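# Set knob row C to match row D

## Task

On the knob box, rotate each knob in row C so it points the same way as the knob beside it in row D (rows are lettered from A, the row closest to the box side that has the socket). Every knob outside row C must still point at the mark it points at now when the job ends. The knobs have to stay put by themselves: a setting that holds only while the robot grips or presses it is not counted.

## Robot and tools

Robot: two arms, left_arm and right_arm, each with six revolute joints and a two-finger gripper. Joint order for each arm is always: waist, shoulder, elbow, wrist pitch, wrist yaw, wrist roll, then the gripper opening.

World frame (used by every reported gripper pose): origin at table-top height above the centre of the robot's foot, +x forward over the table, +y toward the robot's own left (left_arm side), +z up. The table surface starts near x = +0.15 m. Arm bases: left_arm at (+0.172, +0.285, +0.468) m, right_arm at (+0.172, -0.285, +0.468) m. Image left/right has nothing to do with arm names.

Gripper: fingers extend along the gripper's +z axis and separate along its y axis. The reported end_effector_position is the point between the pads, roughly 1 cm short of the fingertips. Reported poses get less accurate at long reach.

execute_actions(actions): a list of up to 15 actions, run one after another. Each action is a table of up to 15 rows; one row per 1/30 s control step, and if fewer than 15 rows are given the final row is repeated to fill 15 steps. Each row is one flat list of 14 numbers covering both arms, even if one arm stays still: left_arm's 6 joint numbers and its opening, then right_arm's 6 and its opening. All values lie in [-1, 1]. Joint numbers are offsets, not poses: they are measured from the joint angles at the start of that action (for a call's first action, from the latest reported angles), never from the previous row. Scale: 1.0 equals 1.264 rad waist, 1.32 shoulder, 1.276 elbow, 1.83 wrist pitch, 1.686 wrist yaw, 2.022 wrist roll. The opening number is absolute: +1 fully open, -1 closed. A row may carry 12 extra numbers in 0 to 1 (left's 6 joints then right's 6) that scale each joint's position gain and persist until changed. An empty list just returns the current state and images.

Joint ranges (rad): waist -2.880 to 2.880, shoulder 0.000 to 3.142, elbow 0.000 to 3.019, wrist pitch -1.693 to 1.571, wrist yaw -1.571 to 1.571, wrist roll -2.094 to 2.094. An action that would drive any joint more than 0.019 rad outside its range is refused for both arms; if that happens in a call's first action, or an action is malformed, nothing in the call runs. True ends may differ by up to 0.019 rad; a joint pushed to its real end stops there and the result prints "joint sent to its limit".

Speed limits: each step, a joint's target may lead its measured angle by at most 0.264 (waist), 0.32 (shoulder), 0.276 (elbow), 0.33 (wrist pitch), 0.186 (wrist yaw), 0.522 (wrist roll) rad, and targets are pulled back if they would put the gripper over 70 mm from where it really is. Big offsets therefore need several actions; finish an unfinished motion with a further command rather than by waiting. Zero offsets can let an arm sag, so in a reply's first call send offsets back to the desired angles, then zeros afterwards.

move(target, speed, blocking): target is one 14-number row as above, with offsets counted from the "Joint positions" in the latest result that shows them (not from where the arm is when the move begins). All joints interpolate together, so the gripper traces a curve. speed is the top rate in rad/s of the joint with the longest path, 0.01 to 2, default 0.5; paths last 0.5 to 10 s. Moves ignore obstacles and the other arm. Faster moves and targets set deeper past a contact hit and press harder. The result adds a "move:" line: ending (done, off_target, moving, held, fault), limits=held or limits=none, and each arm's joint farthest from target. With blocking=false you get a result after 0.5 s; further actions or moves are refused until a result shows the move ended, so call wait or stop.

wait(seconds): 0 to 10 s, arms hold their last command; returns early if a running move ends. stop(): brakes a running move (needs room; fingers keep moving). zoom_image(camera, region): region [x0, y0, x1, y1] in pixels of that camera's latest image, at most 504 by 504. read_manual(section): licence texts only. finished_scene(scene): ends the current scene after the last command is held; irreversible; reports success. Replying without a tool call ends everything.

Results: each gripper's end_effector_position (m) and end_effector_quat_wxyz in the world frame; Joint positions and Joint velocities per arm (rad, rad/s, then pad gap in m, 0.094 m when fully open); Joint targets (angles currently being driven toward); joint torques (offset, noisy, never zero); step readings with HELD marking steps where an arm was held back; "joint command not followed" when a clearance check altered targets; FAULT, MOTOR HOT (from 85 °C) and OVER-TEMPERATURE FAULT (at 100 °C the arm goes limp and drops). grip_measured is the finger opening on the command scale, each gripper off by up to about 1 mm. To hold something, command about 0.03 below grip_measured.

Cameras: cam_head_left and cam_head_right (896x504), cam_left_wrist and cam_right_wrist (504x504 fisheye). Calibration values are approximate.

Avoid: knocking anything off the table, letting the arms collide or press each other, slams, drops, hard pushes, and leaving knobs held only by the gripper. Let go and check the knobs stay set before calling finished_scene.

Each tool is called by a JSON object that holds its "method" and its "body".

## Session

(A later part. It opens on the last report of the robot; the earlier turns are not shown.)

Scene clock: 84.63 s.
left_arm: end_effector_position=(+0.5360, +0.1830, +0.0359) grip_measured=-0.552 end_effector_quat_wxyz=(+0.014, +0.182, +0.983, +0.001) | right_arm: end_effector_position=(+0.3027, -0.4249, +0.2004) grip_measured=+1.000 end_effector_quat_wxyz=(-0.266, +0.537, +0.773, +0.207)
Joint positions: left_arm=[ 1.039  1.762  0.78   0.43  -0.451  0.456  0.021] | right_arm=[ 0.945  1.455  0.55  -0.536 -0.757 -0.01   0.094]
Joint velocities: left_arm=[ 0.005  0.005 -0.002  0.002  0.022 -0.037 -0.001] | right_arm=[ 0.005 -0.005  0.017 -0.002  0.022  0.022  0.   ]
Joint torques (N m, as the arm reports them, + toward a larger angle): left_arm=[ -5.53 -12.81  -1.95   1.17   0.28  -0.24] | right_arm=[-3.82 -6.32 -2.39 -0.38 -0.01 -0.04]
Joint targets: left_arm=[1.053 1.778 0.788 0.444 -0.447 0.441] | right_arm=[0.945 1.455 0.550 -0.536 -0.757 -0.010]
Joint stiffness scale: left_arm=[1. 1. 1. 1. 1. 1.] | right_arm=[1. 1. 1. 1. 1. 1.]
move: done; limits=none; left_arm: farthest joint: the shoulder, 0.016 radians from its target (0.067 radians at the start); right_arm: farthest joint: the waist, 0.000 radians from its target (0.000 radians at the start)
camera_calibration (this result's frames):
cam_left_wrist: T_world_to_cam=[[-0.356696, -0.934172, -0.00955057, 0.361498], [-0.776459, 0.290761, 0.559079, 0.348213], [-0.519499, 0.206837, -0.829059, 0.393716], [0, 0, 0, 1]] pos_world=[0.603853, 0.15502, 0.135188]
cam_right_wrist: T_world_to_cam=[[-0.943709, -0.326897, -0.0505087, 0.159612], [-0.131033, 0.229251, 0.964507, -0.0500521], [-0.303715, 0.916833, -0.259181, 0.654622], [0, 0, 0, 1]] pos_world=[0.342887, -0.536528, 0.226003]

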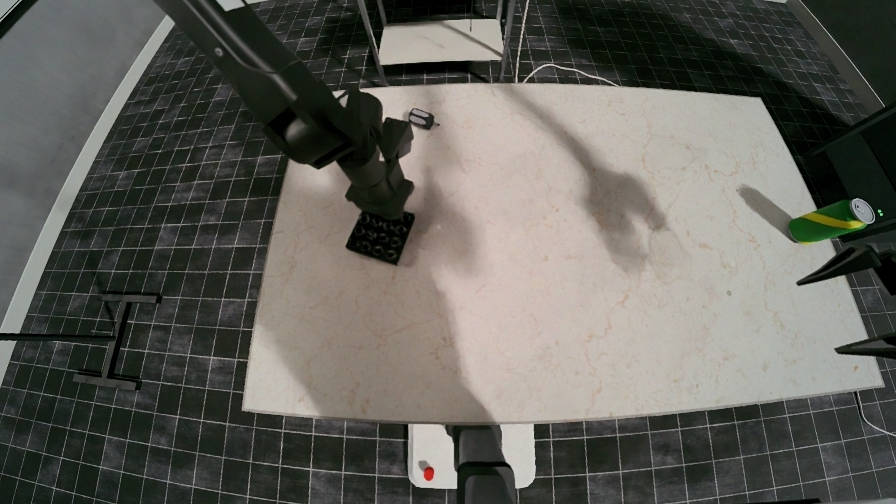

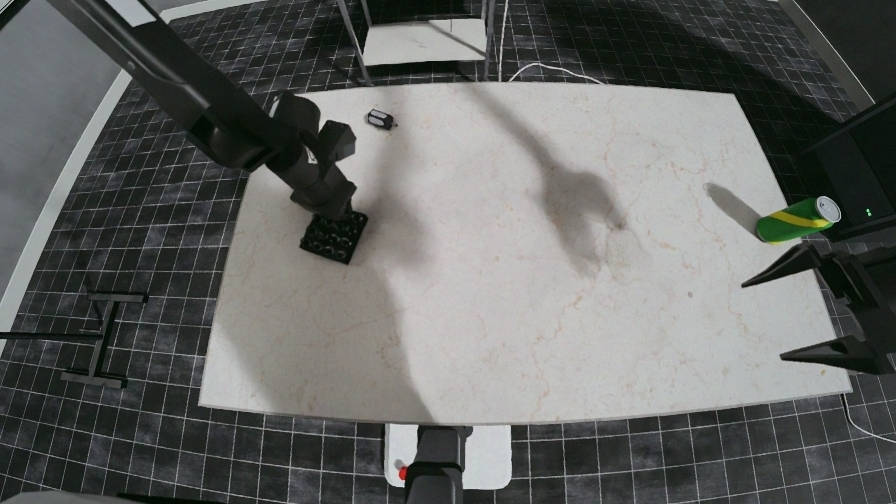

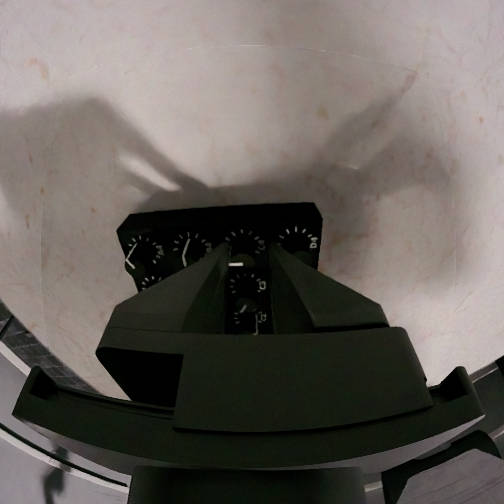

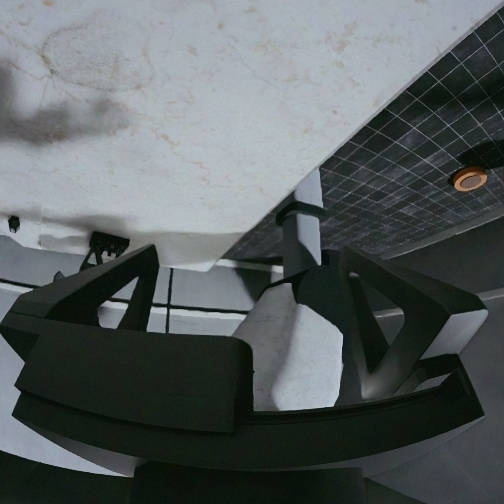

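{"method": "move", "body": {"target": [0,0,0,0,0,0,-0.85,0,0,0,0,0,0,1]}}

{"method": "move", "body": {"target": [0,0,0,0,0,-0.535,-0.85,0,0,0,0,0,0,1], "speed": 0.5}}

{"method": "move", "body": {"target": [0,0,0,0,0,0,-0.6,0,0,0,0,0,0,1]}}

{"method": "move", "body": {"target": [-0.035,-0.075,-0.065,-0.025,-0.02,0,-0.6,0,0,0,0,0,0,1], "speed": 0.1}}

{"method": "move", "body": {"target": [0,0,0,0,0,-0.26,-0.6,0,0,0,0,0,0,1], "speed": 1}}

Scene clock: 89.37 s.
left_arm: end_effector_position=(+0.5360, +0.1832, +0.0359) grip_measured=-0.794 end_effector_quat_wxyz=(+0.014, +0.182, +0.983, +0.001) | right_arm: end_effector_position=(+0.3027, -0.4249, +0.2004) grip_measured=+1.000 end_effector_quat_wxyz=(-0.266, +0.537, +0.773, +0.207)
Joint positions: left_arm=[ 1.039  1.762  0.78   0.43  -0.452  0.456  0.01 ] | right_arm=[ 0.945  1.455  0.55  -0.536 -0.757 -0.01   0.094]
Joint velocities: left_arm=[-0.005 -0.005  0.007 -0.022 -0.051 -0.037  0.   ] | right_arm=[-0.005 -0.005  0.002 -0.032 -0.022  0.007  0.   ]
Joint torques (N m, as the arm reports them, + toward a larger angle): left_arm=[ -6.96 -14.34  -2.59   0.68   0.18  -0.1 ] | right_arm=[-4.   -6.52 -2.32 -0.45 -0.02 -0.02]
Joint targets: left_arm=[1.039 1.762 0.780 0.430 -0.451 0.456] | right_arm=[0.945 1.455 0.550 -0.536 -0.757 -0.010]
Joint stiffness scale: left_arm=[1. 1. 1. 1. 1. 1.] | right_arm=[1. 1. 1. 1. 1. 1.]
move: done; limits=none; left_arm: farthest joint: the wrist yaw, 0.001 radians from its target (0.000 radians at the start); right_arm: farthest joint: the waist, 0.000 radians from its target (0.000 radians at the start)
camera_calibration (this result's frames):
cam_left_wrist: T_world_to_cam=[[-0.356667, -0.934172, -0.0105784, 0.361697], [-0.776411, 0.290098, 0.559489, 0.348223], [-0.51959, 0.207765, -0.82877, 0.393534], [0, 0, 0, 1]] pos_world=[0.603846, 0.155105, 0.135148]
cam_right_wrist: T_world_to_cam=[[-0.943709, -0.326897, -0.0505087, 0.159612], [-0.131033, 0.229251, 0.964507, -0.0500521], [-0.303715, 0.916833, -0.259181, 0.654622], [0, 0, 0, 1]] pos_world=[0.342887, -0.536528, 0.226003]

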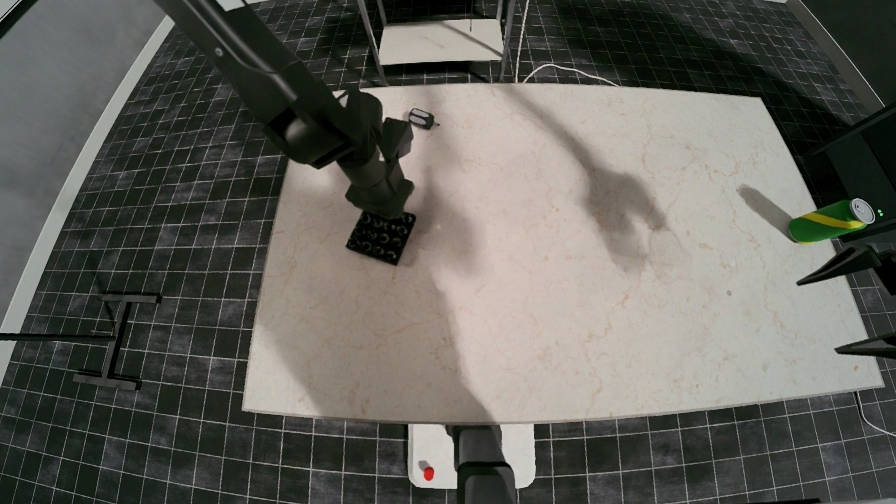

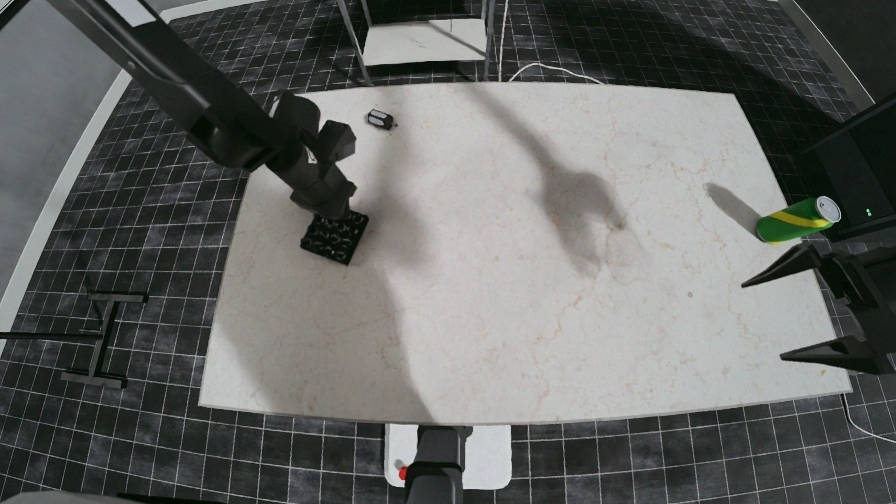

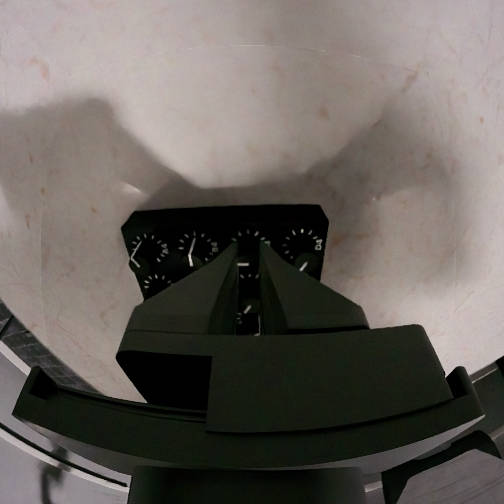

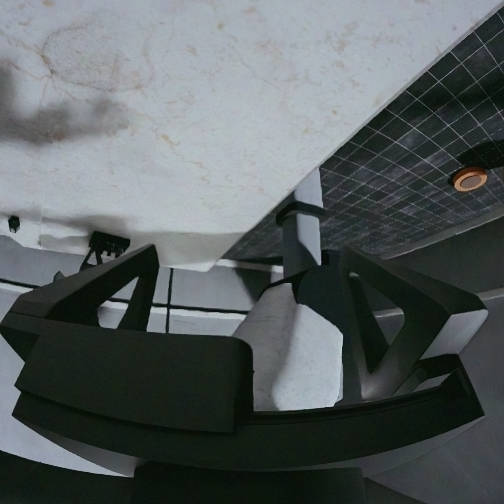

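Scene clock: 92.30 s.
left_arm: end_effector_position=(+0.5360, +0.1829, +0.0360) grip_measured=-0.794 end_effector_quat_wxyz=(-0.013, +0.341, -0.940, +0.007) | right_arm: end_effector_position=(+0.3027, -0.4249, +0.2004) grip_measured=+1.000 end_effector_quat_wxyz=(-0.266, +0.537, +0.773, +0.207)
Joint positions: left_arm=[ 1.038  1.762  0.78   0.43  -0.451 -0.608  0.01 ] | right_arm=[ 0.945  1.455  0.55  -0.536 -0.757 -0.01   0.094]
Joint velocities: left_arm=[-0.005 -0.005 -0.007  0.017 -0.037 -0.051 -0.   ] | right_arm=[-0.005 -0.005 -0.007 -0.012 -0.037 -0.037  0.   ]
Joint torques (N m, as the arm reports them, + toward a larger angle): left_arm=[ -6.65 -14.55  -2.63   0.65  -0.04  -0.28] | right_arm=[-3.97 -6.28 -2.37 -0.33 -0.03 -0.04]
Joint targets: left_arm=[1.038 1.762 0.780 0.430 -0.452 -0.626] | right_arm=[0.945 1.455 0.550 -0.536 -0.757 -0.010]
Joint stiffness scale: left_arm=[1. 1. 1. 1. 1. 1.] | right_arm=[1. 1. 1. 1. 1. 1.]
move: done; limits=none; left_arm: farthest joint: the wrist roll, 0.018 radians from its target (1.082 radians at the start); right_arm: farthest joint: the waist, 0.000 radians from its target (0.000 radians at the start)
camera_calibration (this result's frames):
cam_left_wrist: T_world_to_cam=[[0.642812, -0.765805, 0.0183033, -0.206199], [-0.638118, -0.522108, 0.56587, 0.422495], [-0.423789, -0.375428, -0.824292, 0.448833], [0, 0, 0, 1]] pos_world=[0.59236, 0.231184, 0.134666]
cam_right_wrist: T_world_to_cam=[[-0.943709, -0.326897, -0.0505087, 0.159612], [-0.131033, 0.229251, 0.964507, -0.0500521], [-0.303715, 0.916833, -0.259181, 0.654622], [0, 0, 0, 1]] pos_world=[0.342887, -0.536528, 0.226003]

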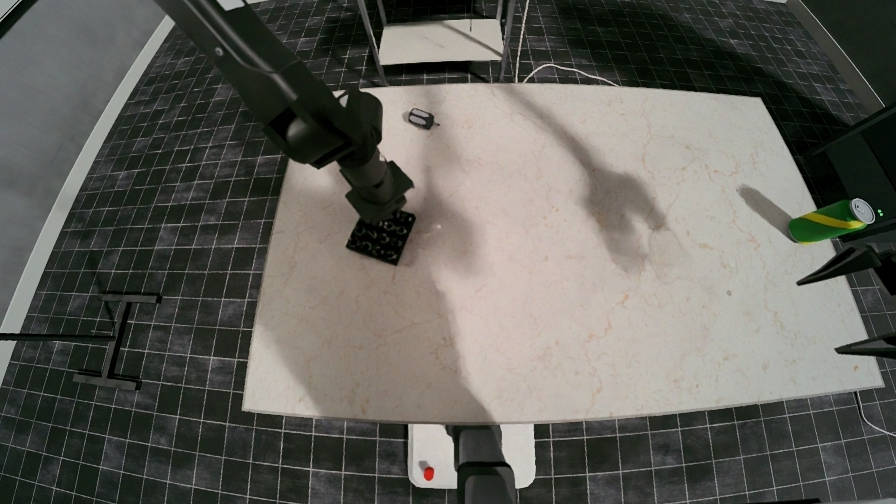

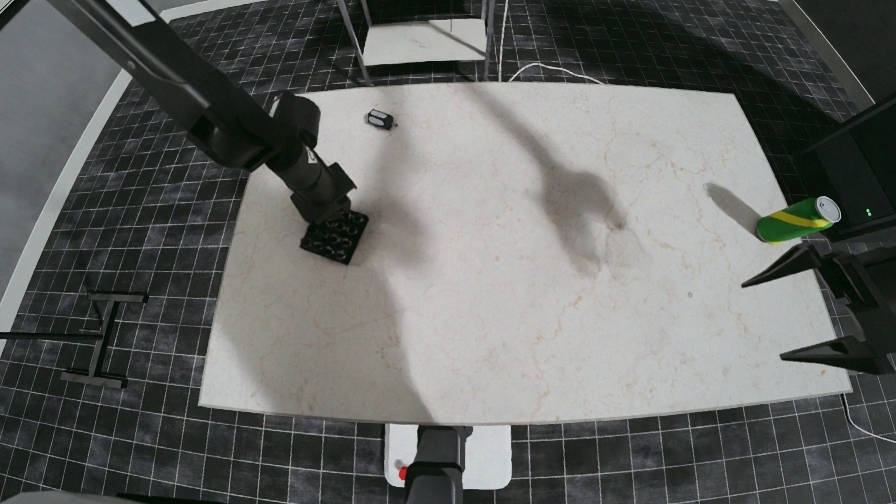

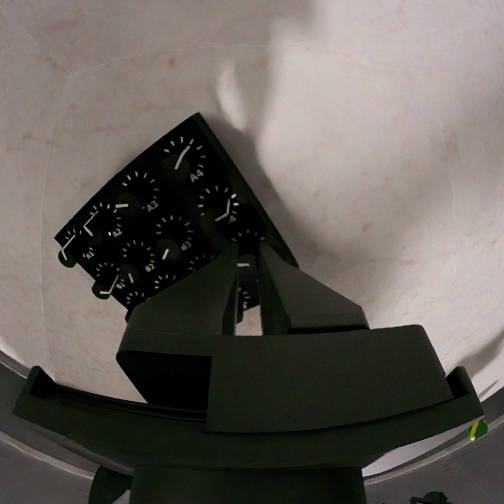

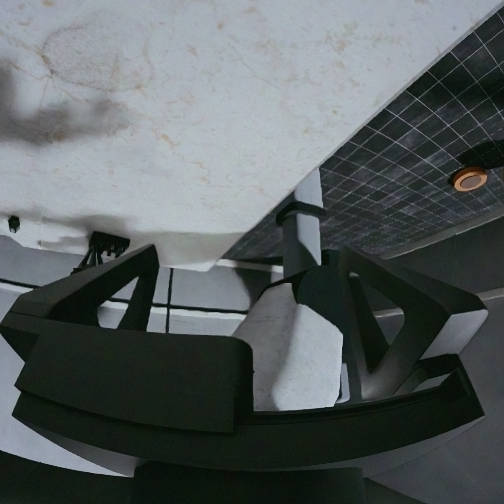

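Scene clock: 92.80 s.
left_arm: end_effector_position=(+0.5361, +0.1828, +0.0360) grip_measured=-0.602 end_effector_quat_wxyz=(-0.013, +0.341, -0.940, +0.007) | right_arm: end_effector_position=(+0.3027, -0.4249, +0.2004) grip_measured=+1.000 end_effector_quat_wxyz=(-0.266, +0.537, +0.773, +0.207)
Joint positions: left_arm=[ 1.038  1.762  0.78   0.43  -0.451 -0.608  0.019] | right_arm=[ 0.945  1.455  0.55  -0.536 -0.757 -0.01   0.094]
Joint velocities: left_arm=[-0.015  0.015  0.012 -0.007 -0.022 -0.051  0.   ] | right_arm=[-0.005 -0.005  0.002  0.002 -0.051  0.022  0.   ]
Joint torques (N m, as the arm reports them, + toward a larger angle): left_arm=[ -6.96 -14.61  -2.71   0.57  -0.02  -0.1 ] | right_arm=[-3.67 -6.39 -2.29 -0.44 -0.01 -0.04]
Joint targets: left_arm=[1.038 1.762 0.780 0.430 -0.451 -0.608] | right_arm=[0.945 1.455 0.550 -0.536 -0.757 -0.010]
Joint stiffness scale: left_arm=[1. 1. 1. 1. 1. 1.] | right_arm=[1. 1. 1. 1. 1. 1.]
move: done; limits=none; left_arm: farthest joint: the waist, 0.000 radians from its target (0.000 radians at the start); right_arm: farthest joint: the waist, 0.000 radians from its target (0.000 radians at the start)
camera_calibration (this result's frames):
cam_left_wrist: T_world_to_cam=[[0.642804, -0.765805, 0.018616, -0.206259], [-0.638143, -0.521886, 0.566046, 0.422431], [-0.423765, -0.375736, -0.824163, 0.44885], [0, 0, 0, 1]] pos_world=[0.592363, 0.231156, 0.13465]
cam_right_wrist: T_world_to_cam=[[-0.943709, -0.326897, -0.0505087, 0.159612], [-0.131033, 0.229251, 0.964507, -0.0500521], [-0.303715, 0.916833, -0.259181, 0.654622], [0, 0, 0, 1]] pos_world=[0.342887, -0.536528, 0.226003]

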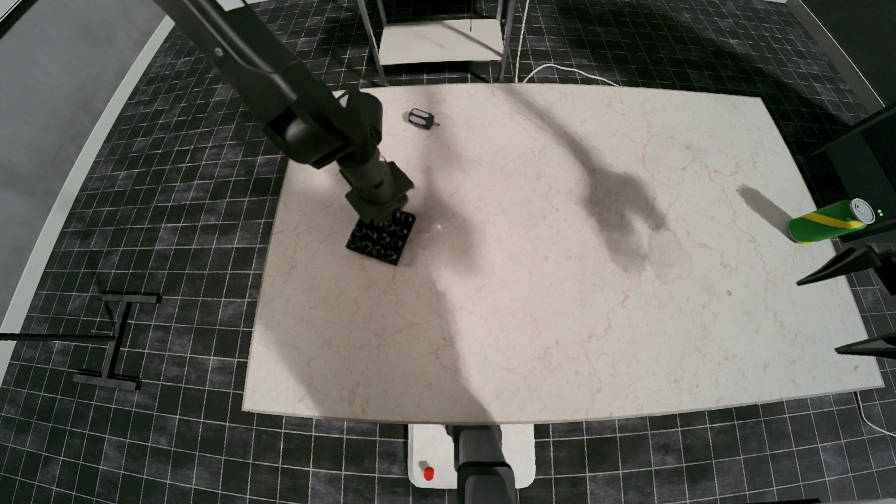

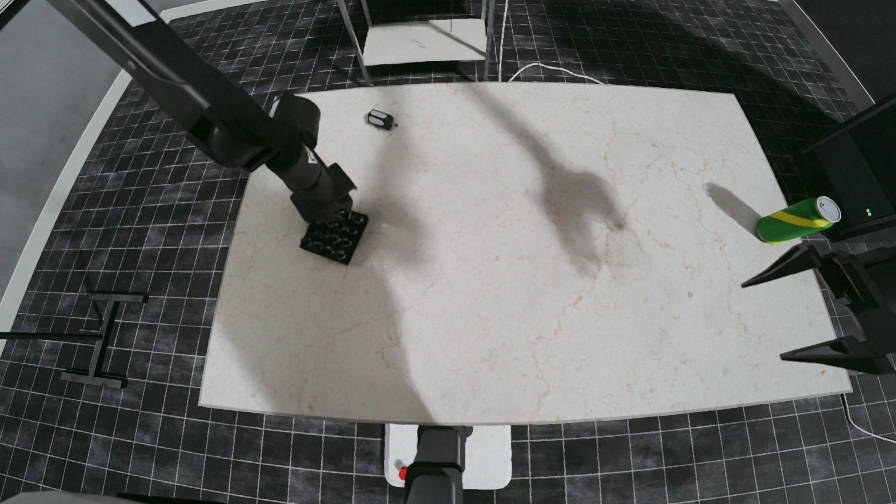

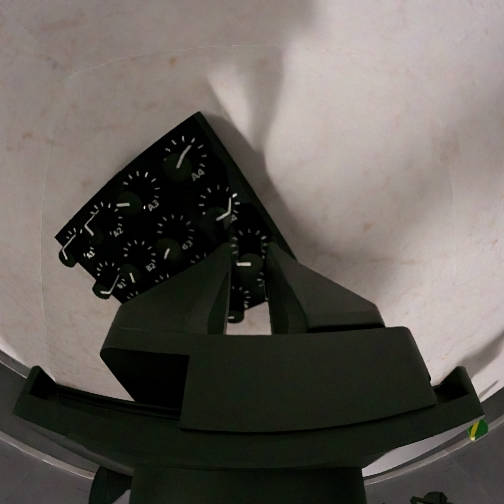

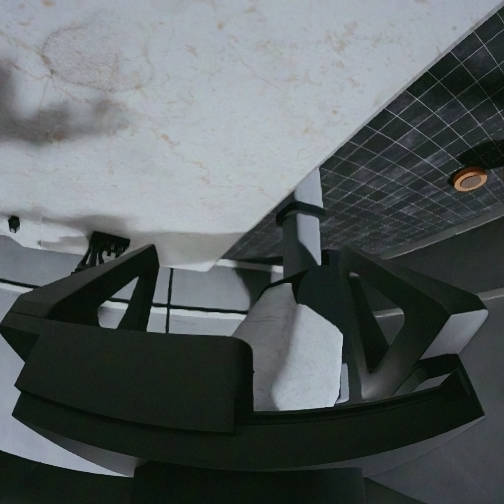

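Scene clock: 94.13 s.
left_arm: end_effector_position=(+0.5368, +0.1838, +0.0697) grip_measured=-0.602 end_effector_quat_wxyz=(-0.015, +0.333, -0.943, +0.007) | right_arm: end_effector_position=(+0.3027, -0.4249, +0.2004) grip_measured=+1.000 end_effector_quat_wxyz=(-0.266, +0.537, +0.773, +0.207)
Joint positions: left_arm=[ 1.004  1.669  0.715  0.396 -0.481 -0.608  0.019] | right_arm=[ 0.945  1.455  0.55  -0.536 -0.757 -0.01   0.094]
Joint velocities: left_arm=[-0.005 -0.005 -0.012 -0.007 -0.037 -0.037 -0.001] | right_arm=[-0.015 -0.005  0.002  0.002  0.037 -0.007  0.   ]
Joint torques (N m, as the arm reports them, + toward a larger angle): left_arm=[ -7.37 -14.55  -3.72   0.17  -0.2   -0.1 ] | right_arm=[-3.98 -6.3  -2.31 -0.36 -0.01 -0.04]
Joint targets: left_arm=[0.994 1.663 0.697 0.384 -0.485 -0.608] | right_arm=[0.945 1.455 0.550 -0.536 -0.757 -0.010]
Joint stiffness scale: left_arm=[1. 1. 1. 1. 1. 1.] | right_arm=[1. 1. 1. 1. 1. 1.]
move: done; limits=none; left_arm: farthest joint: the elbow, 0.018 radians from its target (0.083 radians at the start); right_arm: farthest joint: the waist, 0.000 radians from its target (0.000 radians at the start)
camera_calibration (this result's frames):
cam_left_wrist: T_world_to_cam=[[0.628453, -0.777599, 0.0196718, -0.196792], [-0.649597, -0.510756, 0.563163, 0.408677], [-0.427867, -0.3667, -0.826112, 0.478006], [0, 0, 0, 1]] pos_world=[0.593673, 0.230994, 0.168606]
cam_right_wrist: T_world_to_cam=[[-0.943709, -0.326897, -0.0505087, 0.159612], [-0.131033, 0.229251, 0.964507, -0.0500521], [-0.303715, 0.916833, -0.259181, 0.654622], [0, 0, 0, 1]] pos_world=[0.342887, -0.536528, 0.226003]

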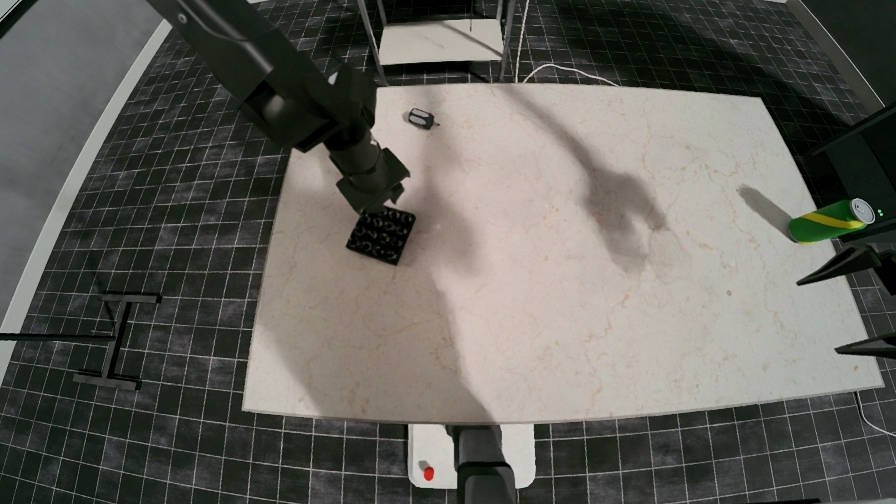

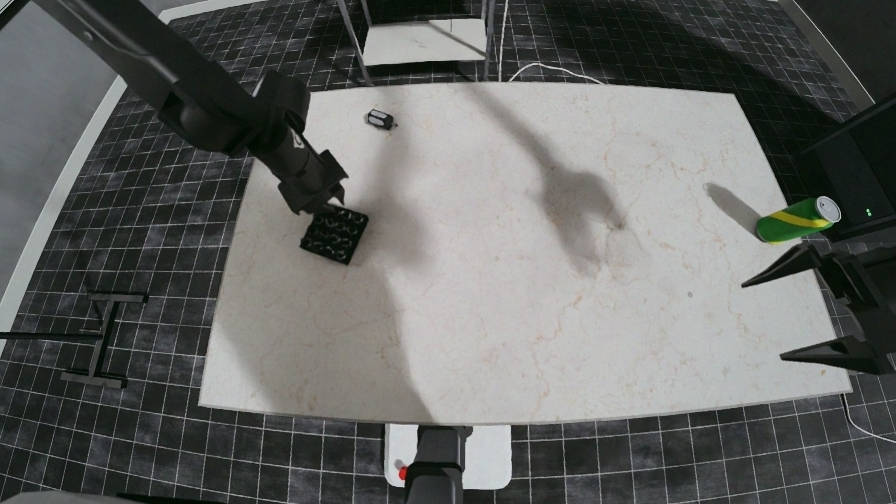

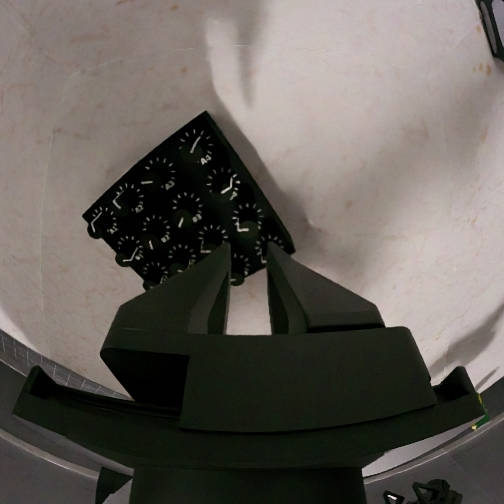

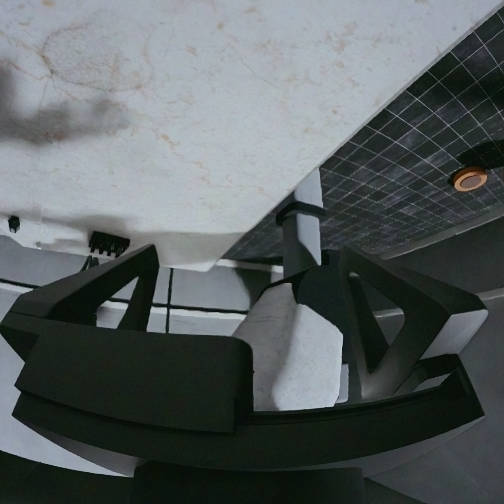

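Scene clock: 95.60 s.
left_arm: end_effector_position=(+0.5368, +0.1838, +0.0697) grip_measured=-0.602 end_effector_quat_wxyz=(-0.012, +0.560, -0.828, +0.010) | right_arm: end_effector_position=(+0.3027, -0.4249, +0.2004) grip_measured=+1.000 end_effector_quat_wxyz=(-0.266, +0.537, +0.773, +0.207)
Joint positions: left_arm=[ 1.004  1.669  0.715  0.396 -0.481 -1.118  0.019] | right_arm=[ 0.945  1.455  0.55  -0.536 -0.757 -0.01   0.094]
Joint velocities: left_arm=[-0.015  0.005 -0.012 -0.007  0.022 -0.007 -0.   ] | right_arm=[-0.015 -0.005 -0.032 -0.002 -0.007 -0.081  0.   ]
Joint torques (N m, as the arm reports them, + toward a larger angle): left_arm=[ -6.25 -14.19  -2.26   0.58  -0.04  -0.25] | right_arm=[-4.23 -5.99 -2.33 -0.39 -0.01 -0.03]
Joint targets: left_arm=[1.004 1.669 0.715 0.396 -0.481 -1.133] | right_arm=[0.945 1.455 0.550 -0.536 -0.757 -0.010]
Joint stiffness scale: left_arm=[1. 1. 1. 1. 1. 1.] | right_arm=[1. 1. 1. 1. 1. 1.]
move: done; limits=none; left_arm: farthest joint: the wrist roll, 0.016 radians from its target (0.526 radians at the start); right_arm: farthest joint: the waist, 0.000 radians from its target (0.000 radians at the start)
camera_calibration (this result's frames):
cam_left_wrist: T_world_to_cam=[[0.927944, -0.37167, 0.0279662, -0.432769], [-0.319207, -0.753735, 0.574448, 0.275205], [-0.192426, -0.541982, -0.818063, 0.383283], [0, 0, 0, 1]] pos_world=[0.563186, 0.254317, 0.167561]
cam_right_wrist: T_world_to_cam=[[-0.943709, -0.326897, -0.0505087, 0.159612], [-0.131033, 0.229251, 0.964507, -0.0500521], [-0.303715, 0.916833, -0.259181, 0.654622], [0, 0, 0, 1]] pos_world=[0.342887, -0.536528, 0.226003]

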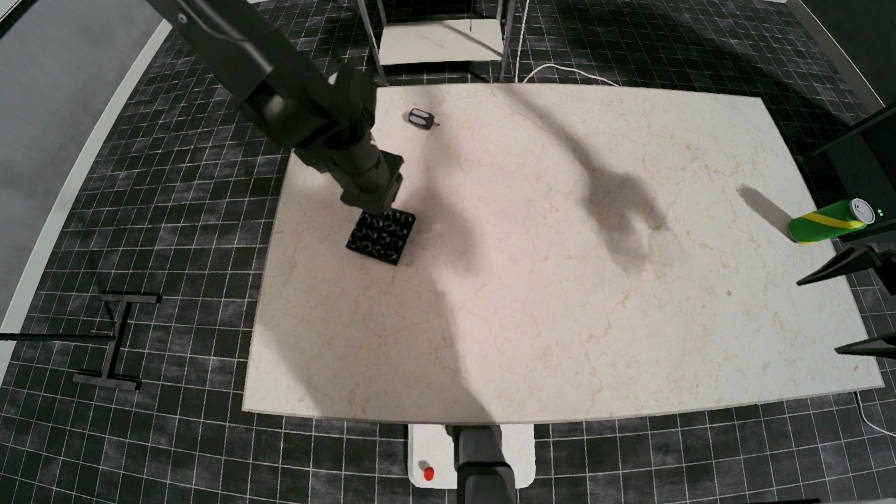

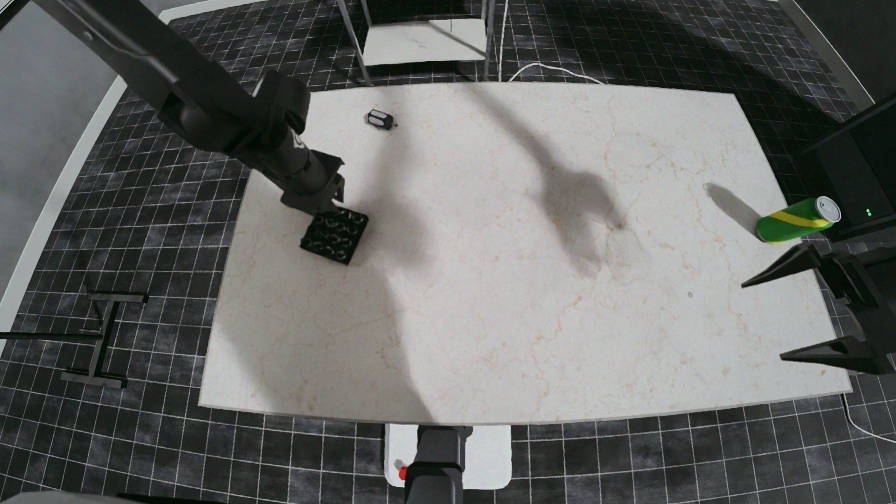

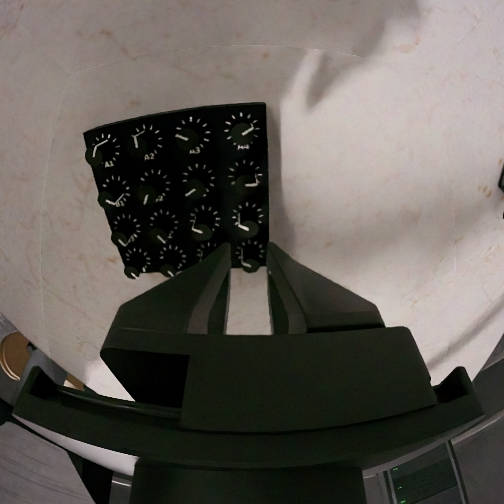

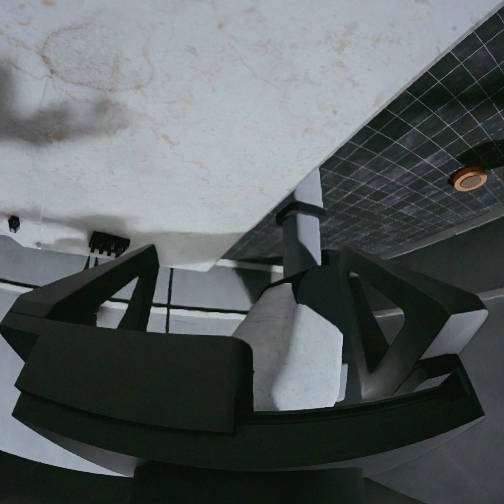

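{"method": "finished_scene", "body": {"scene": 2}}

The scene is finished: the task was done.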